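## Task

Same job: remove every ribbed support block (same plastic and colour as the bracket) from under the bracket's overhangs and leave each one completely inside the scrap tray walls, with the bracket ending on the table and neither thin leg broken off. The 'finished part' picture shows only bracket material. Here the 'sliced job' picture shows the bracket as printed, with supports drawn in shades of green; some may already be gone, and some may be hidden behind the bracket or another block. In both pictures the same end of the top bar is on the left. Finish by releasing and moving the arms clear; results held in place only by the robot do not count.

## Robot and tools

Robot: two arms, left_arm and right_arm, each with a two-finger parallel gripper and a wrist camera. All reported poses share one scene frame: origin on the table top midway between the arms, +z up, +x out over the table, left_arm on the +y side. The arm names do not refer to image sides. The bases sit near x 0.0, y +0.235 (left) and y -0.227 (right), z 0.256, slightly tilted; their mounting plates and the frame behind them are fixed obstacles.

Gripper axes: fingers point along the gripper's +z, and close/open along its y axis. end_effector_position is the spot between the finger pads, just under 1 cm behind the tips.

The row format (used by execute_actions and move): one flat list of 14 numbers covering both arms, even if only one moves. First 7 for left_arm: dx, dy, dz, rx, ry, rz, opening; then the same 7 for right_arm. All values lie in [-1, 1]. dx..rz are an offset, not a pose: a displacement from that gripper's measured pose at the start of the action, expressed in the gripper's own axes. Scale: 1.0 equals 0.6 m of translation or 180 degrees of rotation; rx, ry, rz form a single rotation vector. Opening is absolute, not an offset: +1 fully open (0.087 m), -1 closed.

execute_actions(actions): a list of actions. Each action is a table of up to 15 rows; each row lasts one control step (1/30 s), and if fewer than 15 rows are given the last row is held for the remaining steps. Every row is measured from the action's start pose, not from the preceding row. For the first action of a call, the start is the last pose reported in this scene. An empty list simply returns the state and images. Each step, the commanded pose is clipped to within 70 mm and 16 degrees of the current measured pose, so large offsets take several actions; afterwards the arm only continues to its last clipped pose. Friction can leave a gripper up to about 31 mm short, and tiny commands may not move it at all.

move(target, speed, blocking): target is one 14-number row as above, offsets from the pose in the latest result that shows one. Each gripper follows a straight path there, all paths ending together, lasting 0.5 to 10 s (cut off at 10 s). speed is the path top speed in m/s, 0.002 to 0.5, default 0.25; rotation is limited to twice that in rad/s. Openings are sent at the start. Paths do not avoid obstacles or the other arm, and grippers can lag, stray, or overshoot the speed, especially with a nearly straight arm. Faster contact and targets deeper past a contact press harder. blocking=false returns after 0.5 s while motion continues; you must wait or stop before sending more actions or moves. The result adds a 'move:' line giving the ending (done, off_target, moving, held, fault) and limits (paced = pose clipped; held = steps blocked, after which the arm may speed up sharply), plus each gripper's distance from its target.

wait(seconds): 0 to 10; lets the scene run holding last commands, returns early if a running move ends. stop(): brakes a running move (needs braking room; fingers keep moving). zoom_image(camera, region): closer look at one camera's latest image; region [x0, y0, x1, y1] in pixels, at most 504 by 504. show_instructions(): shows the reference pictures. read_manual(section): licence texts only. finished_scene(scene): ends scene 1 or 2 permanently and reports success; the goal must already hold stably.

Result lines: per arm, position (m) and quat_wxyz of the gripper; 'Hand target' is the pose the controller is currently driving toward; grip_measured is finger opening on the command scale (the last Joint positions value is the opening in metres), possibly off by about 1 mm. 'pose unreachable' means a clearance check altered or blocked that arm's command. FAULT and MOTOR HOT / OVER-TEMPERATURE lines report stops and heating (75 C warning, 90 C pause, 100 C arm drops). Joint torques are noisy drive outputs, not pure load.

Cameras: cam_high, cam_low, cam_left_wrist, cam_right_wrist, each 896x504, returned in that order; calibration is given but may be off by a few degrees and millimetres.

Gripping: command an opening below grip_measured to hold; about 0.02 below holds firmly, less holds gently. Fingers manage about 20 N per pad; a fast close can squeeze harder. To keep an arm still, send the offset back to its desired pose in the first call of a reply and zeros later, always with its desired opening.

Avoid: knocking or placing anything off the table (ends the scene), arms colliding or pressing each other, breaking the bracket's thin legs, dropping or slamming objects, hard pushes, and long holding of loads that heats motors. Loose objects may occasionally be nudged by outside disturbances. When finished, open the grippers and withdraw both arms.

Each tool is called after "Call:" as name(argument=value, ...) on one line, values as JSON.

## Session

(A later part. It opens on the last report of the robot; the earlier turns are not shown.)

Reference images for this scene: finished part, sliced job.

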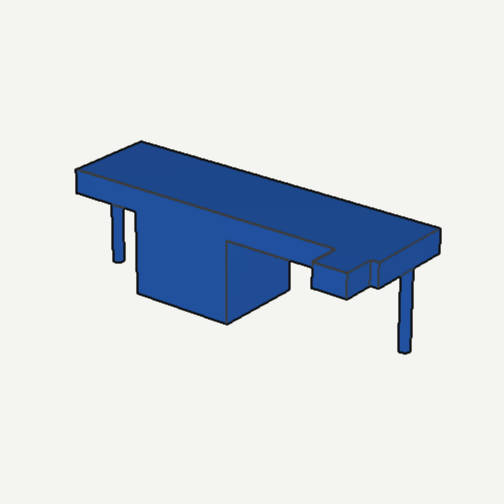

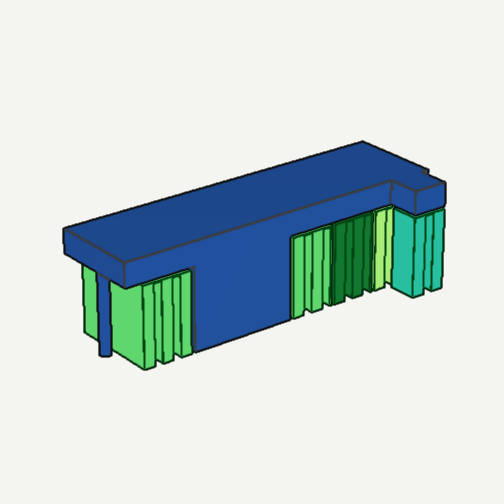

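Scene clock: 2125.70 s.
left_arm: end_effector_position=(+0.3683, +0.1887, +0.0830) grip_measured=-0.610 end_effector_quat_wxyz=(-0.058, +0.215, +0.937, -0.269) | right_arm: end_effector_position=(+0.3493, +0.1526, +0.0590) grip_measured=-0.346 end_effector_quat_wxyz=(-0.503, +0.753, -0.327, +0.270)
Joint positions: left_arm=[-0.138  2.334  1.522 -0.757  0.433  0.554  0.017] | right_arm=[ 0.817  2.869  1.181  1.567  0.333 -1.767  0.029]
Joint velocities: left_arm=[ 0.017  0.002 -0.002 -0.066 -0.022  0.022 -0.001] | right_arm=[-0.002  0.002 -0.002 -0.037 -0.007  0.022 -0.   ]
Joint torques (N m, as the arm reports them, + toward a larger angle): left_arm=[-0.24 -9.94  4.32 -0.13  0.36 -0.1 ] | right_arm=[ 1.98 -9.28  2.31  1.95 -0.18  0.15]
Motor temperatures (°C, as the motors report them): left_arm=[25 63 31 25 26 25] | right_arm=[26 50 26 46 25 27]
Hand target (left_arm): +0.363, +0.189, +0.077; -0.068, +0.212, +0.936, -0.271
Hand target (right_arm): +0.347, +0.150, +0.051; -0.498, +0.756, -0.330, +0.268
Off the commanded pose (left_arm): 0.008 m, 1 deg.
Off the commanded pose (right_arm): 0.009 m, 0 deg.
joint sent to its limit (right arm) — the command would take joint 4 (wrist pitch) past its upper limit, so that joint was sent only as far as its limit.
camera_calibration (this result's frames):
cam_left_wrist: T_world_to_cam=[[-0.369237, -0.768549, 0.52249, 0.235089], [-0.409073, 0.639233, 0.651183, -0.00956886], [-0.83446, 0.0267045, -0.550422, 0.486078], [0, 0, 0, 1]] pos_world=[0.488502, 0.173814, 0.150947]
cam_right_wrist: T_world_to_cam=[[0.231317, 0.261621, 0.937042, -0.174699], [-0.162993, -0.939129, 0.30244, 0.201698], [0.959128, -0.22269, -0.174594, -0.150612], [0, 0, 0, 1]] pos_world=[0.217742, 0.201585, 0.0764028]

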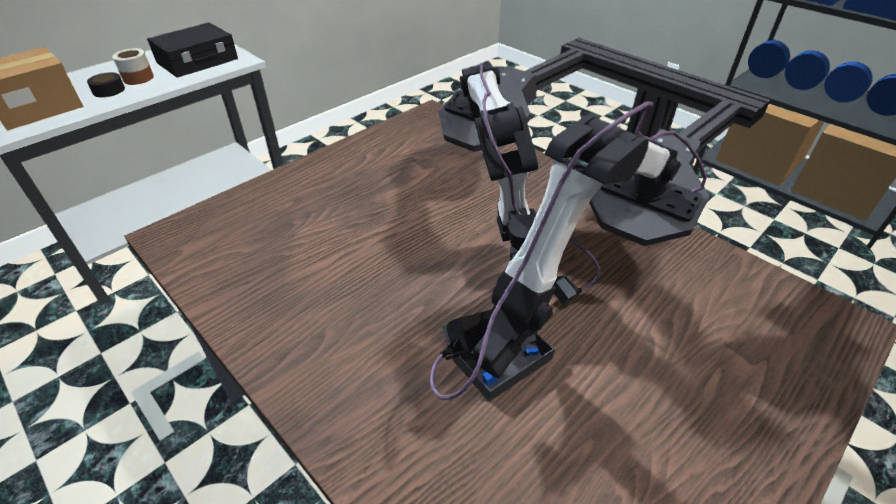

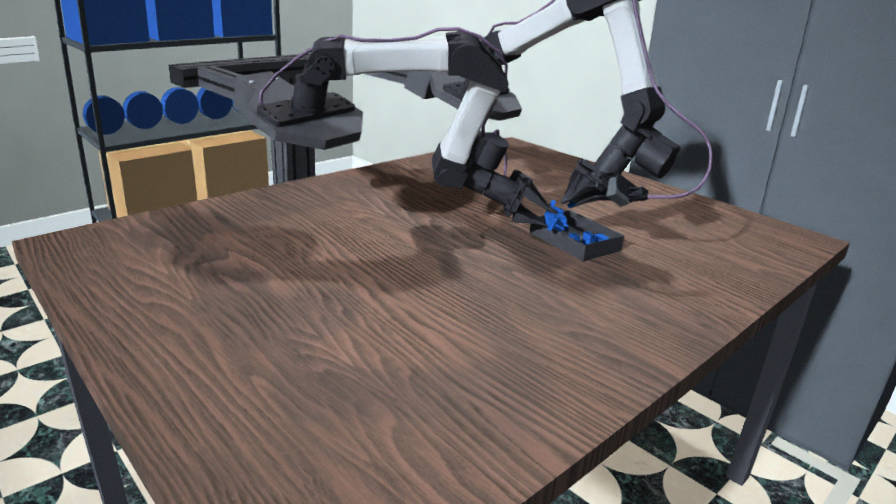

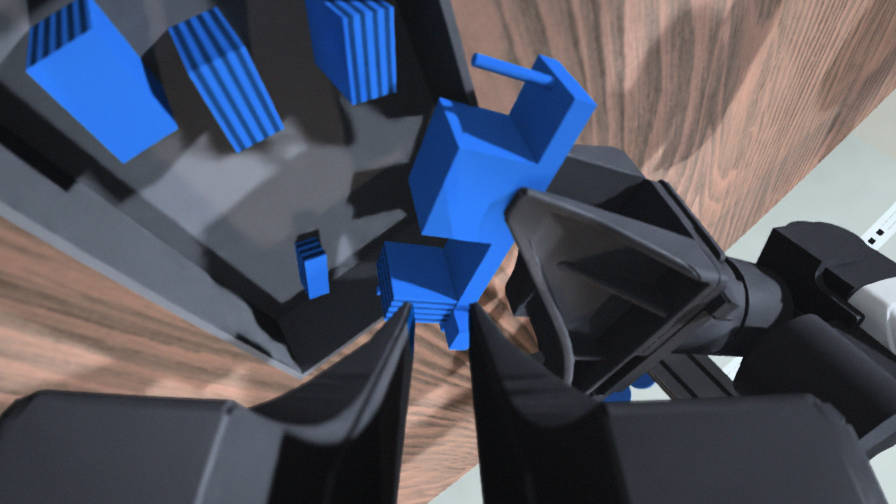

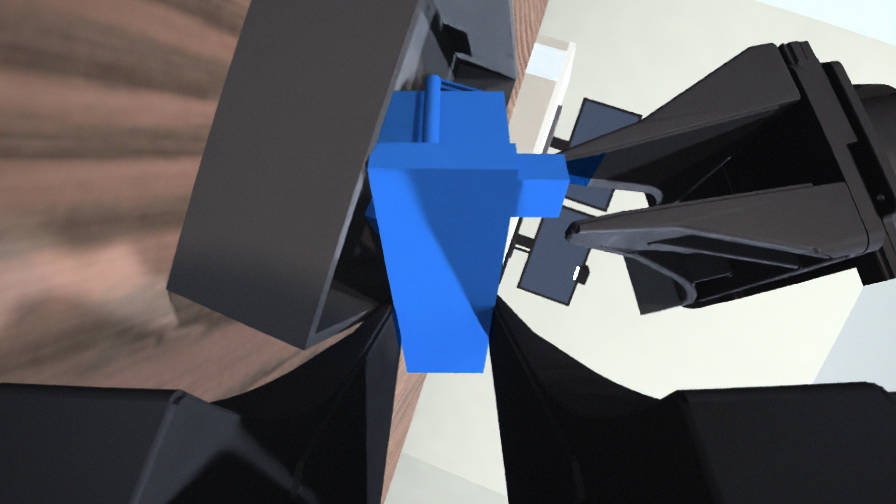

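Call:
execute_actions(actions=[[[0.0100,0.0021,0.0135,0.0037,0.0060,-0.0038,-0.59,0,0.015,0,0,0,0,-0.40],[0.0120,0.0025,0.0162,0.0044,0.0071,-0.0045,-0.57,0,0.015,0,0,0,0,-0.40],[0.0120,0.0025,0.0162,0.0044,0.0071,-0.0045,-0.55,0,0.015,0,0,0,0,-0.40],[0.0140,0.0029,0.0190,0.0052,0.0083,-0.0053,-0.54,0,0.015,0,0,0,0,-0.40],[0.0140,0.0029,0.0190,0.0052,0.0083,-0.0053,-0.54,0,0.015,0,0,0,0,-0.40],[0.0152,0.0032,0.0206,0.0056,0.0090,-0.0057,-0.54,0,0.015,0,0,0,0,-0.40],[0.0152,0.0032,0.0206,0.0056,0.0090,-0.0057,-0.54,0,0.015,0,0,0,0,-0.40],[0.0164,0.0034,0.0222,0.0061,0.0098,-0.0062,-0.54,0,0.015,0,0,0,0,-0.40],[0.0164,0.0034,0.0222,0.0061,0.0098,-0.0062,-0.54,0,0.015,0,0,0,0,-0.40],[0.0176,0.0037,0.0238,0.0065,0.0105,-0.0066,-0.54,0,0.015,0,0,0,0,-0.40],[0.0176,0.0037,0.0238,0.0065,0.0105,-0.0066,-0.54,0,0.015,0,0,0,0,-0.40],[0.0188,0.0039,0.0255,0.0070,0.0112,-0.0071,-0.54,0,0.015,0,0,0,0,-0.40],[0.0196,0.0041,0.0265,0.0073,0.0117,-0.0074,-0.54,0,0.015,0,0,0,0,-0.40]]])

Call:
wait(seconds=0.5)

Call:
zoom_image(camera="cam_left_wrist", region=[350, 200, 550, 360])

Call:
zoom_image(camera="cam_right_wrist", region=[400, 60, 700, 280])

Scene clock: 2135.53 s.
left_arm: end_effector_position=(+0.3636, +0.1882, +0.0782) grip_measured=-0.540 end_effector_quat_wxyz=(-0.066, +0.213, +0.936, -0.271) | right_arm: end_effector_position=(+0.3493, +0.1526, +0.0590) grip_measured=-0.346 end_effector_quat_wxyz=(-0.503, +0.753, -0.327, +0.270)
Joint positions: left_arm=[-0.138  2.351  1.522 -0.757  0.433  0.554  0.02 ] | right_arm=[ 0.817  2.869  1.181  1.567  0.333 -1.767  0.029]
Joint velocities: left_arm=[-0.007  0.105 -0.002  0.022 -0.022  0.051 -0.   ] | right_arm=[-0.012  0.007  0.007  0.051  0.007 -0.007  0.001]
Joint torques (N m, as the arm reports them, + toward a larger angle): left_arm=[-0.13 -9.49  4.17 -0.19  0.35 -0.12] | right_arm=[ 2.1  -9.29  2.4   1.96 -0.18  0.16]
Motor temperatures (°C, as the motors report them): left_arm=[25 63 31 25 26 25] | right_arm=[26 50 26 46 25 27]
Hand target (left_arm): +0.355, +0.188, +0.068; -0.081, +0.209, +0.935, -0.275
Hand target (right_arm): +0.347, +0.150, +0.051; -0.498, +0.756, -0.330, +0.268
Off the commanded pose (left_arm): 0.013 m, 2 deg.
Off the commanded pose (right_arm): 0.009 m, 0 deg.
joint sent to its limit (right arm) — the command would take joint 4 (wrist pitch) past its upper limit, so that joint was sent only as far as its limit.
camera_calibration (this result's frames):
cam_left_wrist: T_world_to_cam=[[-0.361329, -0.767798, 0.529082, 0.231971], [-0.397793, 0.640122, 0.65727, -0.0127788], [-0.843328, 0.0270251, -0.536719, 0.481704], [0, 0, 0, 1]] pos_world=[0.484969, 0.173269, 0.144207]
cam_right_wrist: T_world_to_cam=[[0.231317, 0.261621, 0.937042, -0.174699], [-0.162993, -0.939129, 0.30244, 0.201698], [0.959128, -0.22269, -0.174594, -0.150612], [0, 0, 0, 1]] pos_world=[0.217742, 0.201585, 0.0764028]

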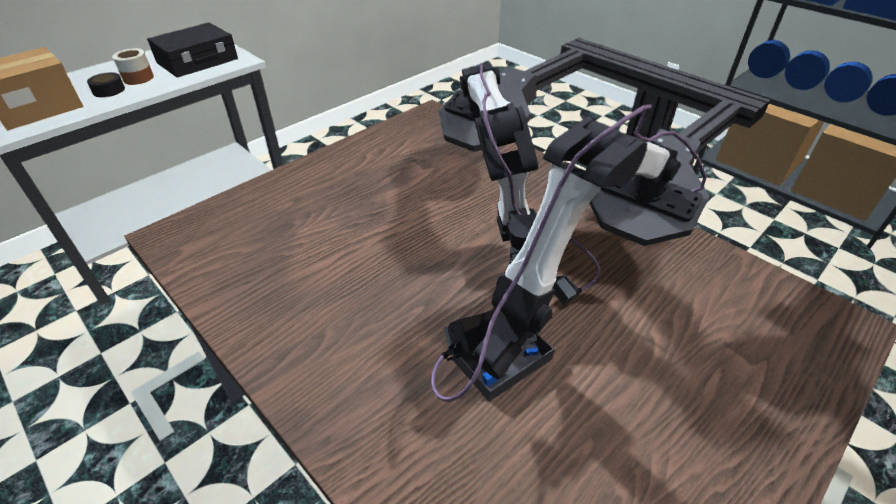

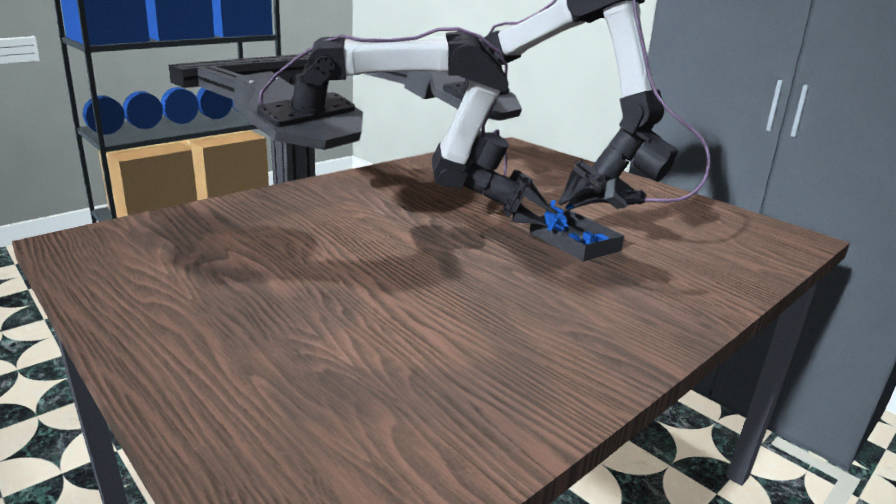

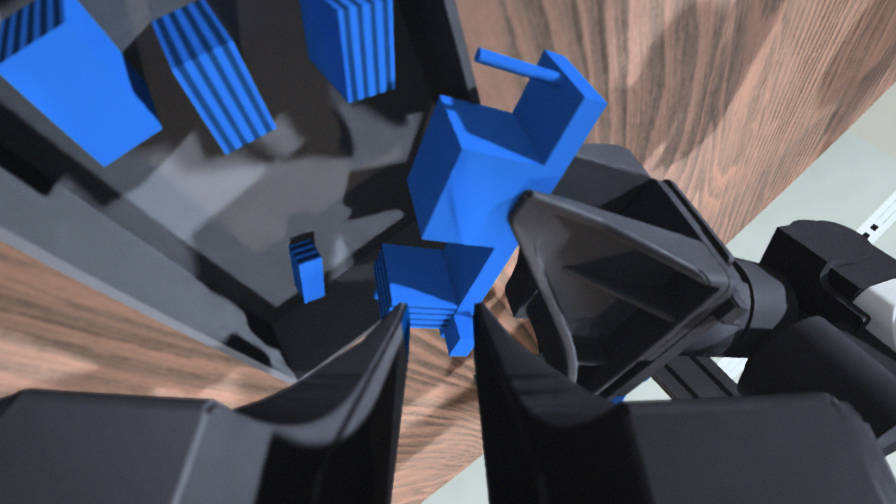

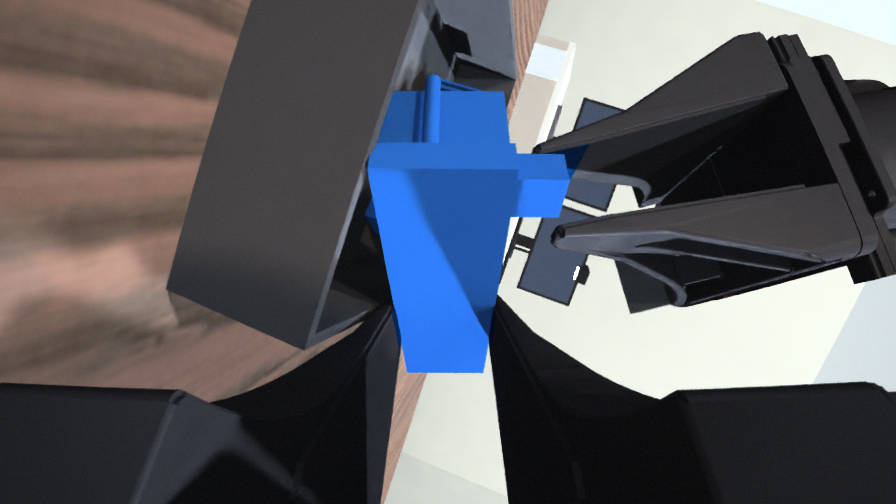

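Scene clock: 2136.03 s.
left_arm: end_effector_position=(+0.3621, +0.1881, +0.0767) grip_measured=-0.540 end_effector_quat_wxyz=(-0.068, +0.213, +0.936, -0.272) | right_arm: end_effector_position=(+0.3493, +0.1526, +0.0590) grip_measured=-0.346 end_effector_quat_wxyz=(-0.503, +0.753, -0.327, +0.270)
Joint positions: left_arm=[-0.138  2.356  1.522 -0.757  0.433  0.554  0.02 ] | right_arm=[ 0.817  2.869  1.181  1.567  0.333 -1.767  0.029]
Joint velocities: left_arm=[-0.022  0.017  0.007  0.022  0.022 -0.037 -0.001] | right_arm=[-0.007 -0.002 -0.007  0.051 -0.022 -0.051 -0.001]
Joint torques (N m, as the arm reports them, + toward a larger angle): left_arm=[-0.03 -9.35  4.11 -0.21  0.36 -0.14] | right_arm=[ 2.09 -9.35  2.21  1.96 -0.17  0.16]
Motor temperatures (°C, as the motors report them): left_arm=[25 63 31 25 26 25] | right_arm=[26 50 26 46 25 27]
Hand target (left_arm): +0.355, +0.188, +0.068; -0.081, +0.209, +0.935, -0.275
Hand target (right_arm): +0.347, +0.150, +0.051; -0.498, +0.756, -0.330, +0.268
Off the commanded pose (left_arm): 0.011 m, 2 deg.
Off the commanded pose (right_arm): 0.009 m, 0 deg.
wait: 0.50 s; at rest by 0.20 s
camera_calibration (this result's frames):
cam_left_wrist: T_world_to_cam=[[-0.358731, -0.767554, 0.5312, 0.230964], [-0.3941, 0.64041, 0.659212, -0.0138107], [-0.846167, 0.0271336, -0.532227, 0.480264], [0, 0, 0, 1]] pos_world=[0.483795, 0.173091, 0.142025]
cam_right_wrist: T_world_to_cam=[[0.231317, 0.261621, 0.937042, -0.174699], [-0.162993, -0.939129, 0.30244, 0.201698], [0.959128, -0.22269, -0.174594, -0.150612], [0, 0, 0, 1]] pos_world=[0.217742, 0.201585, 0.0764028]

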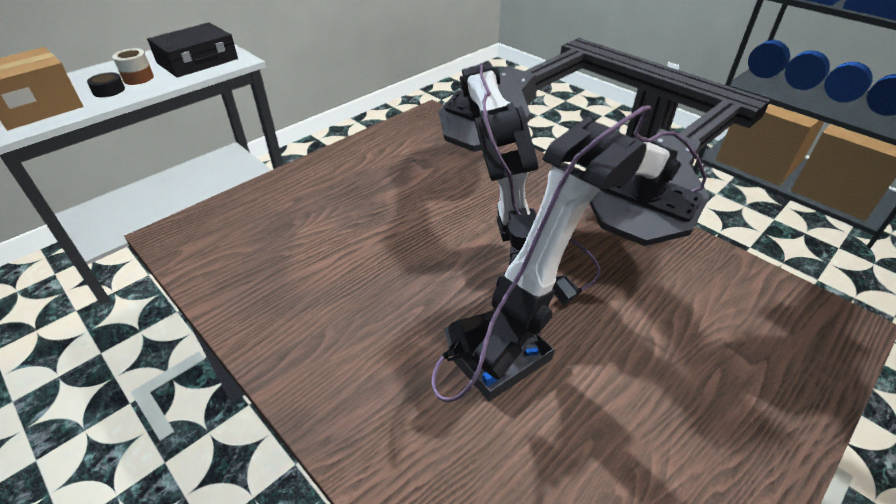

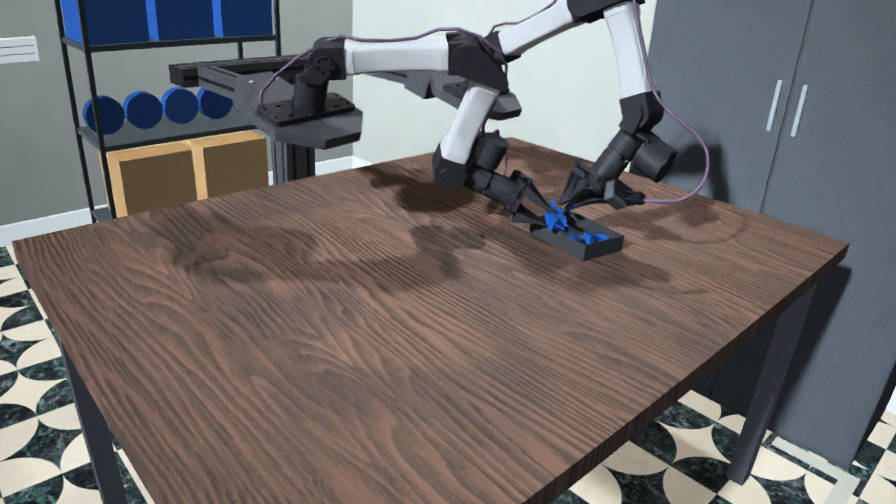

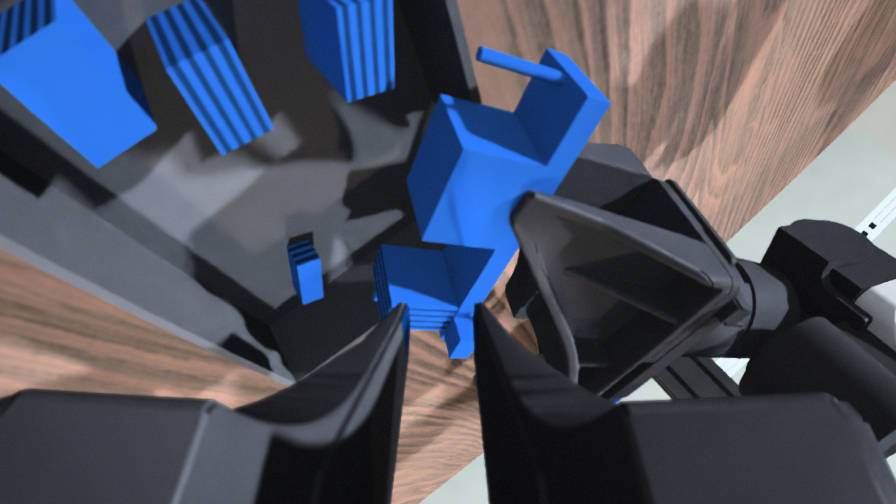

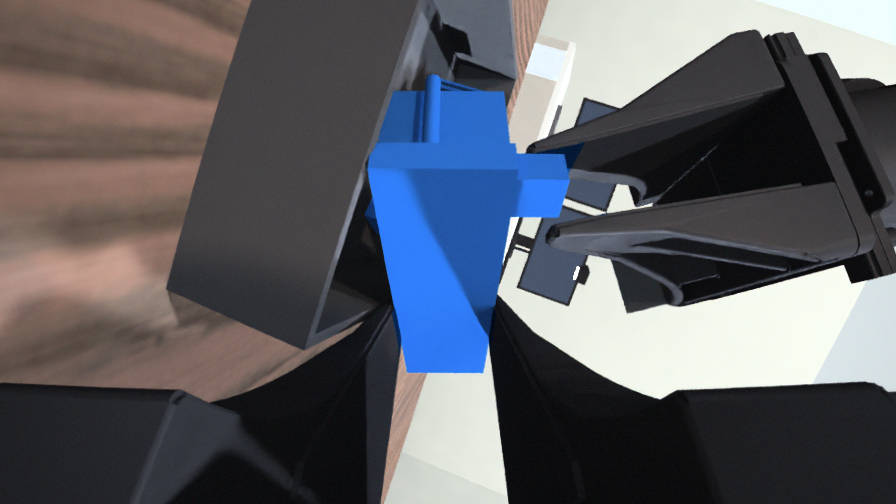

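Region (350, 200, 550, 360) of cam_left_wrist's 896x504 image, scaled by 2.520, with more detail than that image has; it fills the top 403 rows of this view, and the rest is white.

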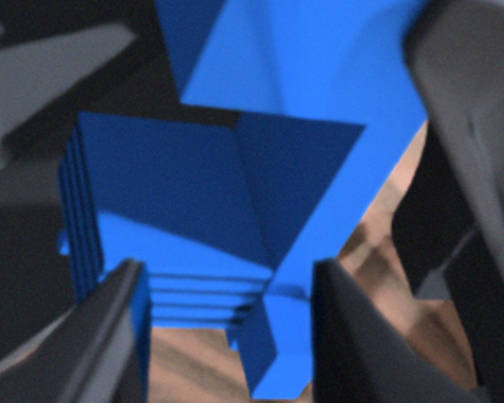

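Region (400, 60, 700, 280) of cam_right_wrist's 896x504 image, scaled by 1.680, with more detail than that image has; it fills the top 370 rows of this view, and the rest is white.

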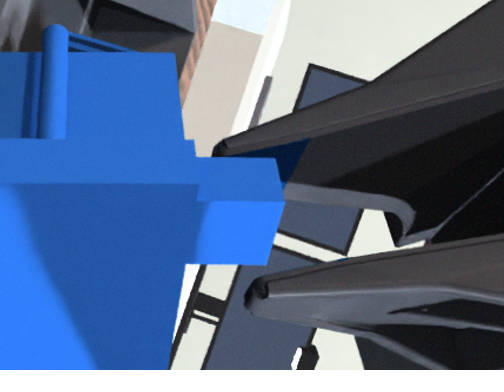

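Call:
execute_actions(actions=[[[0.0120,0.0025,0.0162,0.0044,0.0071,-0.0045,-0.54,0,0.015,0,0,0,0,-0.40],[0.0120,0.0025,0.0162,0.0044,0.0071,-0.0045,-0.54,0,0.015,0,0,0,0,-0.40],[0.0140,0.0029,0.0190,0.0052,0.0083,-0.0053,-0.54,0,0.015,0,0,0,0,-0.40],[0.0140,0.0029,0.0190,0.0052,0.0083,-0.0053,-0.54,0,0.015,0,0,0,0,-0.40],[0.0152,0.0032,0.0206,0.0056,0.0090,-0.0057,-0.54,0,0.015,0,0,0,0,-0.40],[0.0152,0.0032,0.0206,0.0056,0.0090,-0.0057,-0.54,0,0.015,0,0,0,0,-0.40],[0.0164,0.0034,0.0222,0.0061,0.0098,-0.0062,-0.54,0,0.015,0,0,0,0,-0.40],[0.0164,0.0034,0.0222,0.0061,0.0098,-0.0062,-0.54,0,0.015,0,0,0,0,-0.40],[0.0176,0.0037,0.0238,0.0065,0.0105,-0.0066,-0.54,0,0.015,0,0,0,0,-0.40],[0.0176,0.0037,0.0238,0.0065,0.0105,-0.0066,-0.54,0,0.015,0,0,0,0,-0.40],[0.0188,0.0039,0.0255,0.0070,0.0112,-0.0071,-0.54,0,0.015,0,0,0,0,-0.40]]])

Call:
wait(seconds=0.4)

Call:
zoom_image(camera="cam_left_wrist", region=[350, 200, 550, 360])

Call:
zoom_image(camera="cam_right_wrist", region=[400, 60, 700, 280])

Scene clock: 2179.67 s.
left_arm: end_effector_position=(+0.3571, +0.1876, +0.0717) grip_measured=-0.540 end_effector_quat_wxyz=(-0.077, +0.211, +0.935, -0.274) | right_arm: end_effector_position=(+0.3493, +0.1526, +0.0590) grip_measured=-0.346 end_effector_quat_wxyz=(-0.503, +0.753, -0.327, +0.270)
Joint positions: left_arm=[-0.138  2.373  1.522 -0.757  0.433  0.554  0.02 ] | right_arm=[ 0.817  2.869  1.181  1.567  0.333 -1.767  0.029]
Joint velocities: left_arm=[ 0.002  0.027 -0.007  0.037  0.022  0.066  0.   ] | right_arm=[-0.027 -0.012 -0.007  0.007 -0.037 -0.066 -0.   ]
Joint torques (N m, as the arm reports them, + toward a larger angle): left_arm=[-0.09 -9.49  3.99 -0.24  0.33 -0.12] | right_arm=[ 2.04 -9.42  2.38  1.98 -0.17  0.16]
Motor temperatures (°C, as the motors report them): left_arm=[25 61 31 25 26 25] | right_arm=[26 50 26 46 25 27]
Hand target (left_arm): +0.349, +0.187, +0.063; -0.090, +0.206, +0.934, -0.277
Hand target (right_arm): +0.347, +0.150, +0.051; -0.498, +0.756, -0.330, +0.268
Off the commanded pose (left_arm): 0.012 m, 2 deg.
Off the commanded pose (right_arm): 0.009 m, 0 deg.
joint sent to its limit (right arm) — the command would take joint 4 (wrist pitch) past its upper limit, so that joint was sent only as far as its limit.
camera_calibration (this result's frames):
cam_left_wrist: T_world_to_cam=[[-0.350114, -0.766753, 0.538061, 0.227687], [-0.38189, 0.641353, 0.665452, -0.0171553], [-0.855325, 0.0275042, -0.517362, 0.47548], [0, 0, 0, 1]] pos_world=[0.479855, 0.172505, 0.134902]
cam_right_wrist: T_world_to_cam=[[0.231317, 0.261621, 0.937042, -0.174699], [-0.162993, -0.939129, 0.30244, 0.201698], [0.959128, -0.22269, -0.174594, -0.150612], [0, 0, 0, 1]] pos_world=[0.217742, 0.201585, 0.0764028]

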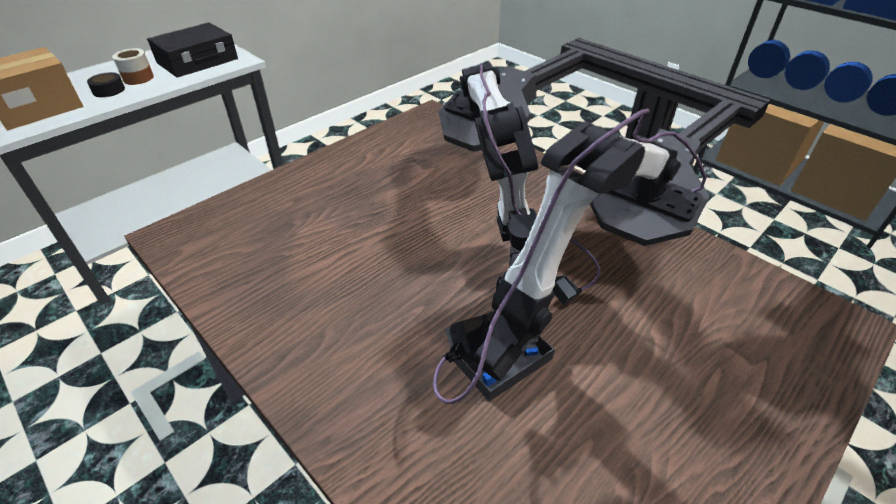

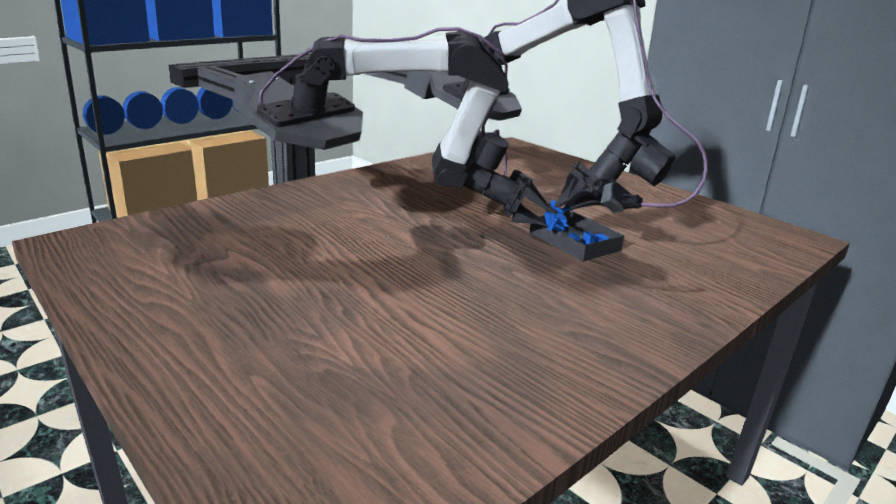

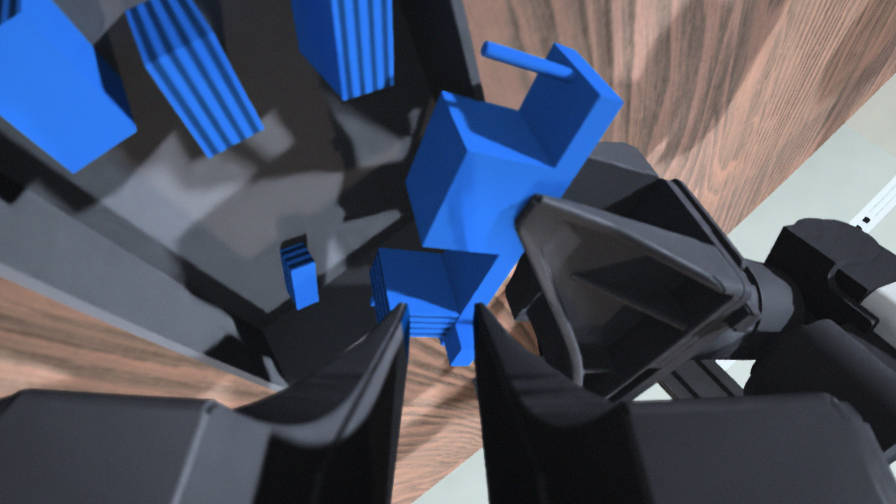

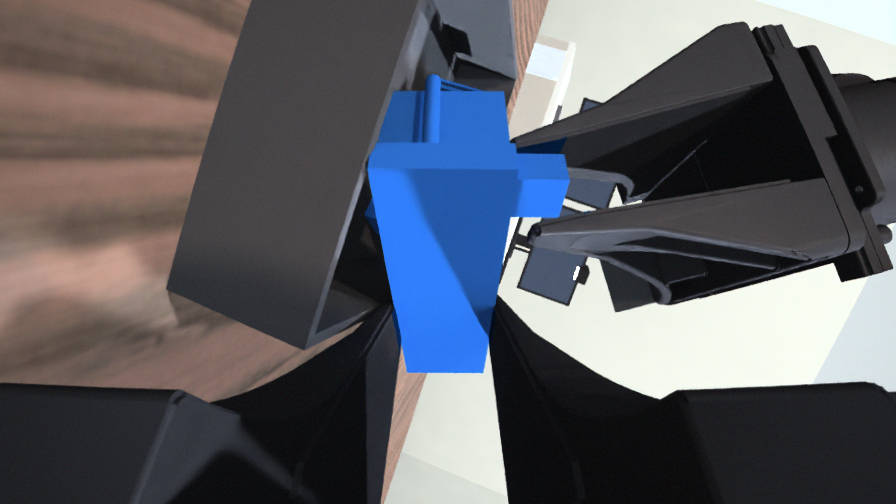

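Scene clock: 2180.07 s.
left_arm: end_effector_position=(+0.3565, +0.1875, +0.0712) grip_measured=-0.540 end_effector_quat_wxyz=(-0.078, +0.211, +0.935, -0.274) | right_arm: end_effector_position=(+0.3493, +0.1526, +0.0590) grip_measured=-0.346 end_effector_quat_wxyz=(-0.503, +0.753, -0.327, +0.270)
Joint positions: left_arm=[-0.138  2.375  1.522 -0.757  0.433  0.554  0.02 ] | right_arm=[ 0.817  2.869  1.181  1.567  0.333 -1.767  0.029]
Joint velocities: left_arm=[-0.002 -0.002 -0.002  0.066 -0.066 -0.037 -0.001] | right_arm=[-0.007  0.002  0.007  0.007  0.066 -0.007 -0.001]
Joint torques (N m, as the arm reports them, + toward a larger angle): left_arm=[-0.19 -9.32  3.96 -0.22  0.35 -0.1 ] | right_arm=[ 2.01 -9.36  2.38  1.97 -0.2   0.15]
Motor temperatures (°C, as the motors report them): left_arm=[25 61 31 25 26 25] | right_arm=[26 50 26 46 25 27]
Hand target (left_arm): +0.349, +0.187, +0.063; -0.090, +0.207, +0.934, -0.277
Hand target (right_arm): +0.347, +0.150, +0.051; -0.498, +0.756, -0.330, +0.268
Off the commanded pose (left_arm): 0.011 m, 2 deg.
Off the commanded pose (right_arm): 0.009 m, 0 deg.
wait: 0.40 s; at rest by 0.17 s
camera_calibration (this result's frames):
cam_left_wrist: T_world_to_cam=[[-0.349171, -0.766666, 0.538798, 0.227334], [-0.380556, 0.641455, 0.666117, -0.0175145], [-0.856304, 0.0275458, -0.515737, 0.474955], [0, 0, 0, 1]] pos_world=[0.479419, 0.172441, 0.134132]
cam_right_wrist: T_world_to_cam=[[0.231317, 0.261621, 0.937042, -0.174699], [-0.162993, -0.939129, 0.30244, 0.201698], [0.959128, -0.22269, -0.174594, -0.150612], [0, 0, 0, 1]] pos_world=[0.217742, 0.201585, 0.0764028]

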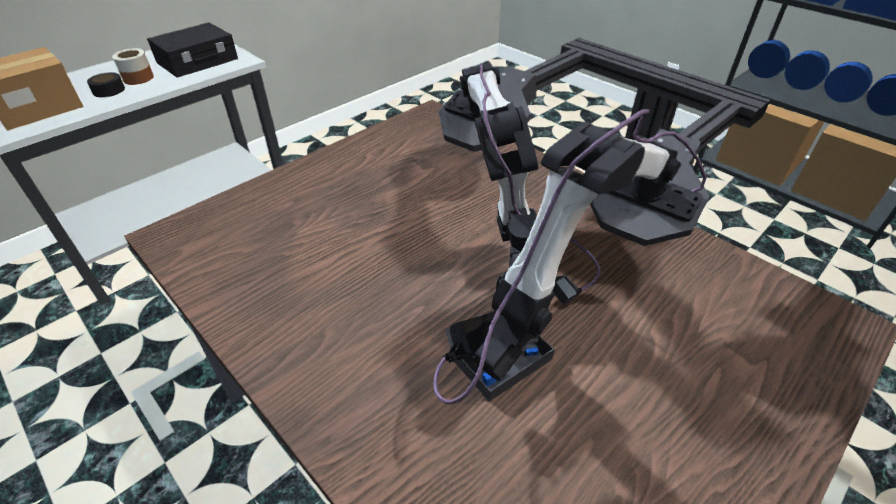

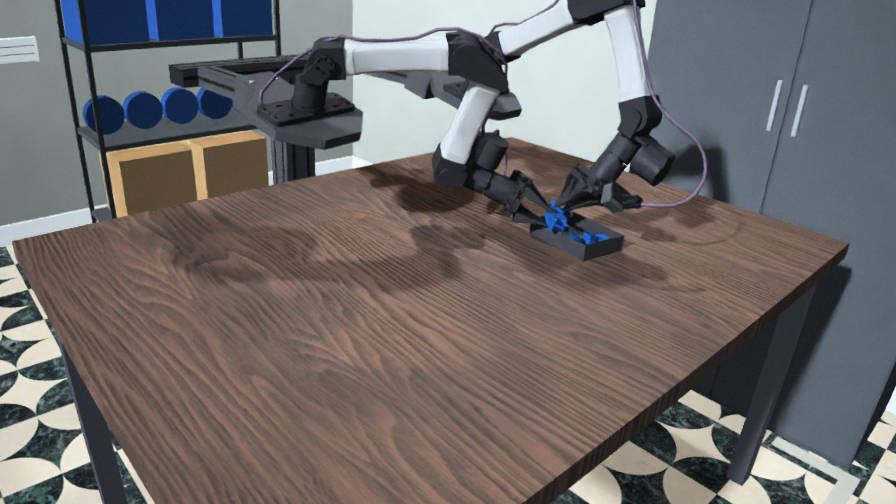

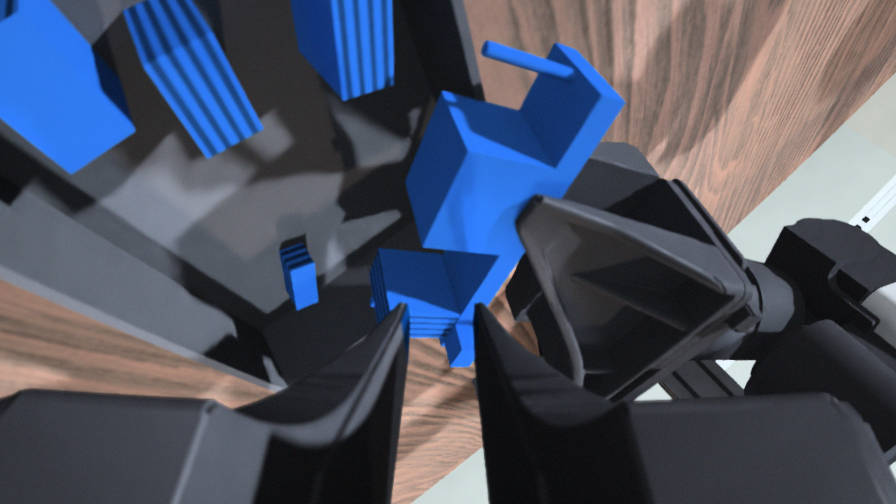

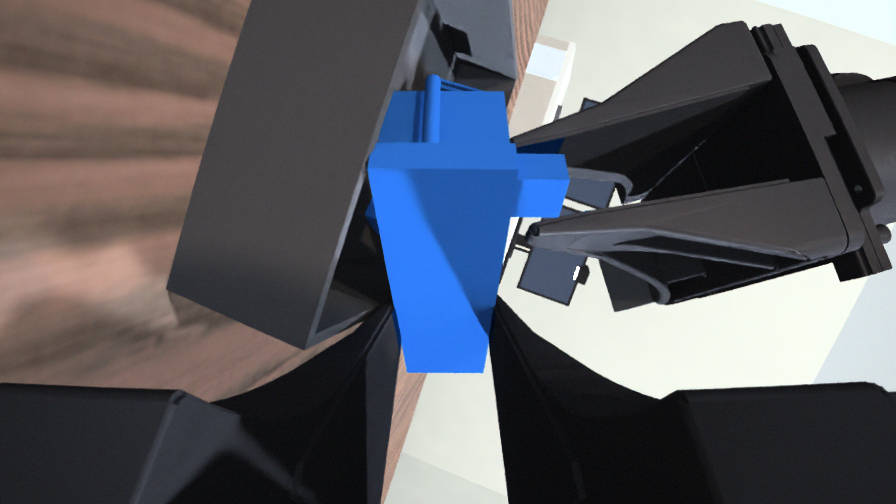

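Region (350, 200, 550, 360) of cam_left_wrist's 896x504 image, scaled by 2.520, with more detail than that image has; it fills the top 403 rows of this view, and the rest is white.

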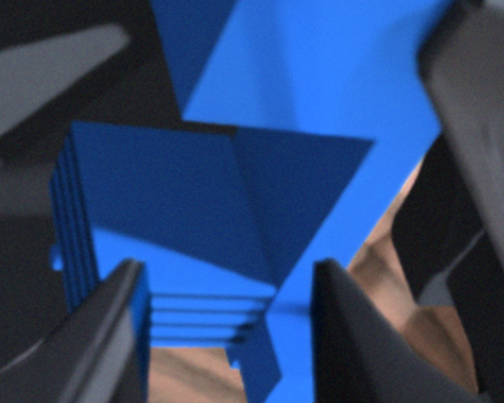

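Region (400, 60, 700, 280) of cam_right_wrist's 896x504 image, scaled by 1.680, with more detail than that image has; it fills the top 370 rows of this view, and the rest is white.

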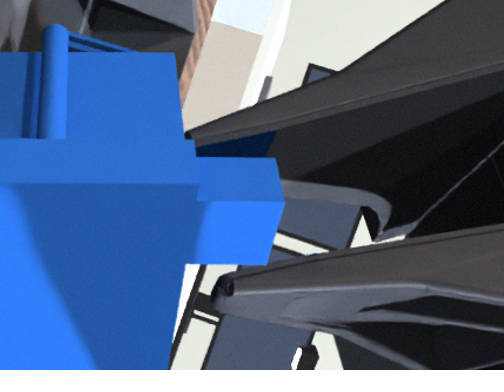

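Call:
execute_actions(actions=[[[0.0119,-0.0012,0.0109,0.0037,0.0060,-0.0038,-0.54,0,0.015,0,0,0,0,-0.40],[0.0119,-0.0012,0.0109,0.0037,0.0060,-0.0038,-0.54,0,0.015,0,0,0,0,-0.40],[0.0148,-0.0024,0.0123,0.0044,0.0072,-0.0046,-0.54,0,0.015,0,0,0,0,-0.40],[0.0148,-0.0024,0.0123,0.0044,0.0072,-0.0046,-0.54,0,0.015,0,0,0,0,-0.40],[0.0178,-0.0036,0.0137,0.0052,0.0084,-0.0053,-0.54,0,0.015,0,0,0,0,-0.40],[0.0178,-0.0036,0.0137,0.0052,0.0084,-0.0053,-0.54,0,0.015,0,0,0,0,-0.40],[0.0207,-0.0048,0.0152,0.0059,0.0096,-0.0061,-0.54,0,0.015,0,0,0,0,-0.40],[0.0207,-0.0048,0.0152,0.0059,0.0096,-0.0061,-0.54,0,0.015,0,0,0,0,-0.40],[0.0236,-0.0061,0.0166,0.0066,0.0107,-0.0068,-0.54,0,0.015,0,0,0,0,-0.40]]])

Call:
zoom_image(camera="cam_left_wrist", region=[350, 200, 550, 360])

Scene clock: 2197.87 s.
left_arm: end_effector_position=(+0.3565, +0.1875, +0.0712) grip_measured=-0.540 end_effector_quat_wxyz=(-0.078, +0.211, +0.935, -0.274) | right_arm: end_effector_position=(+0.3493, +0.1526, +0.0590) grip_measured=-0.346 end_effector_quat_wxyz=(-0.503, +0.753, -0.327, +0.270)
Joint positions: left_arm=[-0.138  2.375  1.522 -0.757  0.433  0.554  0.02 ] | right_arm=[ 0.817  2.869  1.181  1.567  0.333 -1.767  0.029]
Joint velocities: left_arm=[ 0.007 -0.012  0.007 -0.022 -0.022 -0.037  0.   ] | right_arm=[-0.012 -0.002  0.002  0.007 -0.007 -0.037  0.   ]
Joint torques (N m, as the arm reports them, + toward a larger angle): left_arm=[ -0.41 -10.22   1.15  -0.19   0.36  -0.17] | right_arm=[ 2.04 -9.36  2.34  1.96 -0.2   0.16]
Motor temperatures (°C, as the motors report them): left_arm=[25 61 31 25 26 25] | right_arm=[26 50 26 46 25 27]
Hand target (left_arm): +0.340, +0.186, +0.066; -0.098, +0.205, +0.933, -0.279
Hand target (right_arm): +0.347, +0.150, +0.051; -0.498, +0.756, -0.330, +0.268
Off the commanded pose (left_arm): 0.018 m, 3 deg.
Off the commanded pose (right_arm): 0.009 m, 0 deg.
joint sent to its limit (right arm) — the command would take joint 4 (wrist pitch) past its upper limit, so that joint was sent only as far as its limit.
camera_calibration (this result's frames):
cam_left_wrist: T_world_to_cam=[[-0.349171, -0.766666, 0.538798, 0.227334], [-0.380556, 0.641455, 0.666117, -0.0175145], [-0.856304, 0.0275458, -0.515737, 0.474955], [0, 0, 0, 1]] pos_world=[0.479419, 0.172441, 0.134132]
cam_right_wrist: T_world_to_cam=[[0.231317, 0.261621, 0.937042, -0.174699], [-0.162993, -0.939129, 0.30244, 0.201698], [0.959128, -0.22269, -0.174594, -0.150612], [0, 0, 0, 1]] pos_world=[0.217742, 0.201585, 0.0764028]

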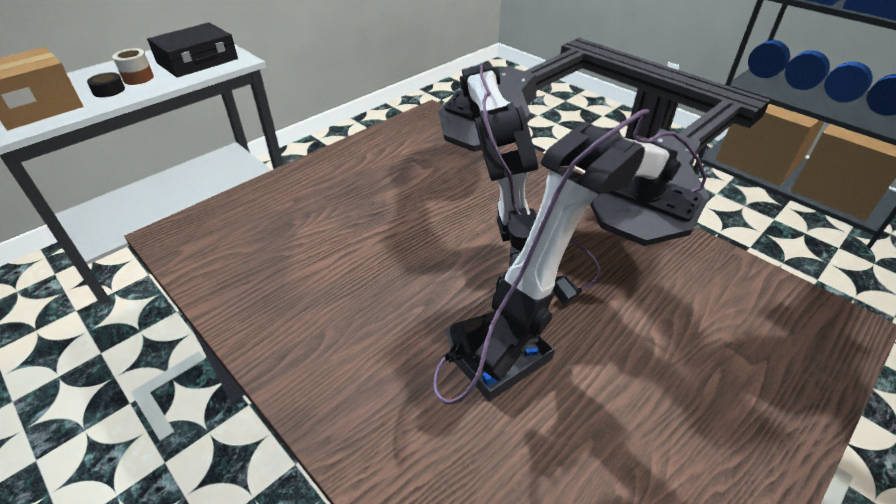

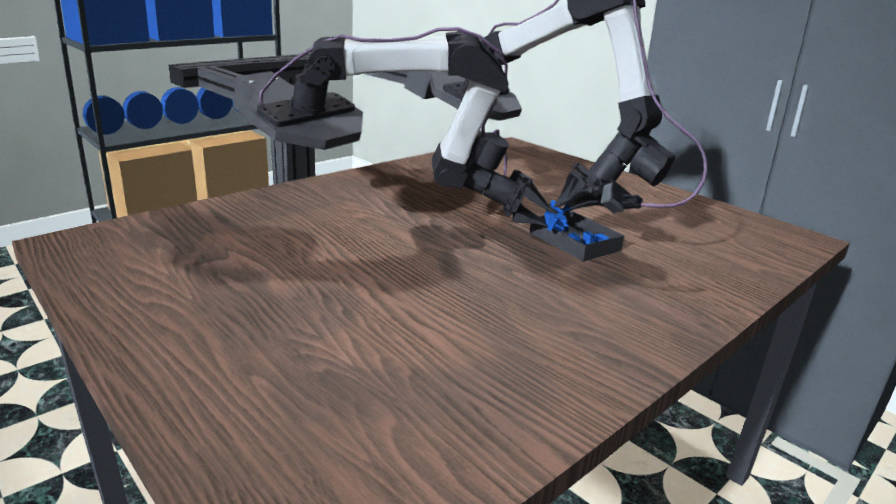

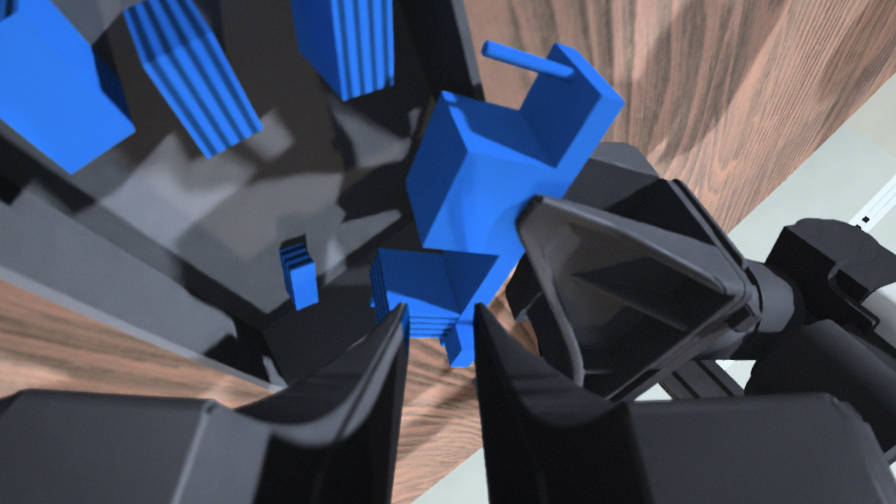

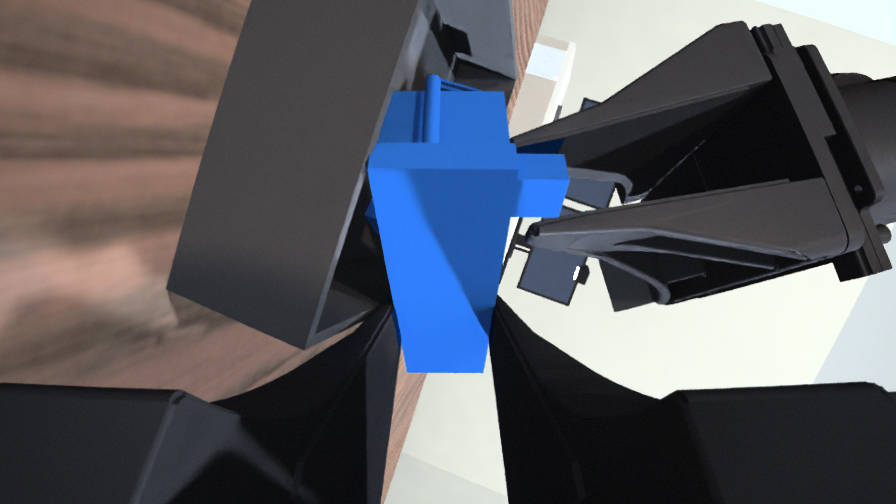

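Region (350, 200, 550, 360) of cam_left_wrist's 896x504 image, scaled by 2.520, with more detail than that image has; it fills the top 403 rows of this view, and the rest is white.

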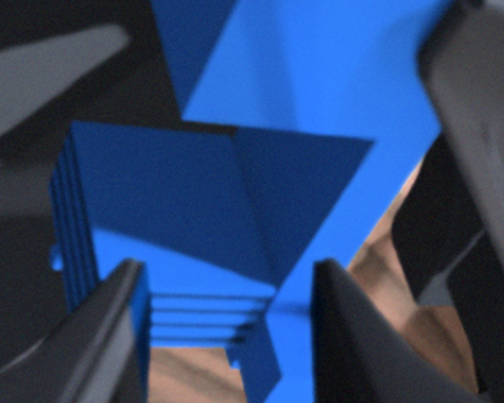

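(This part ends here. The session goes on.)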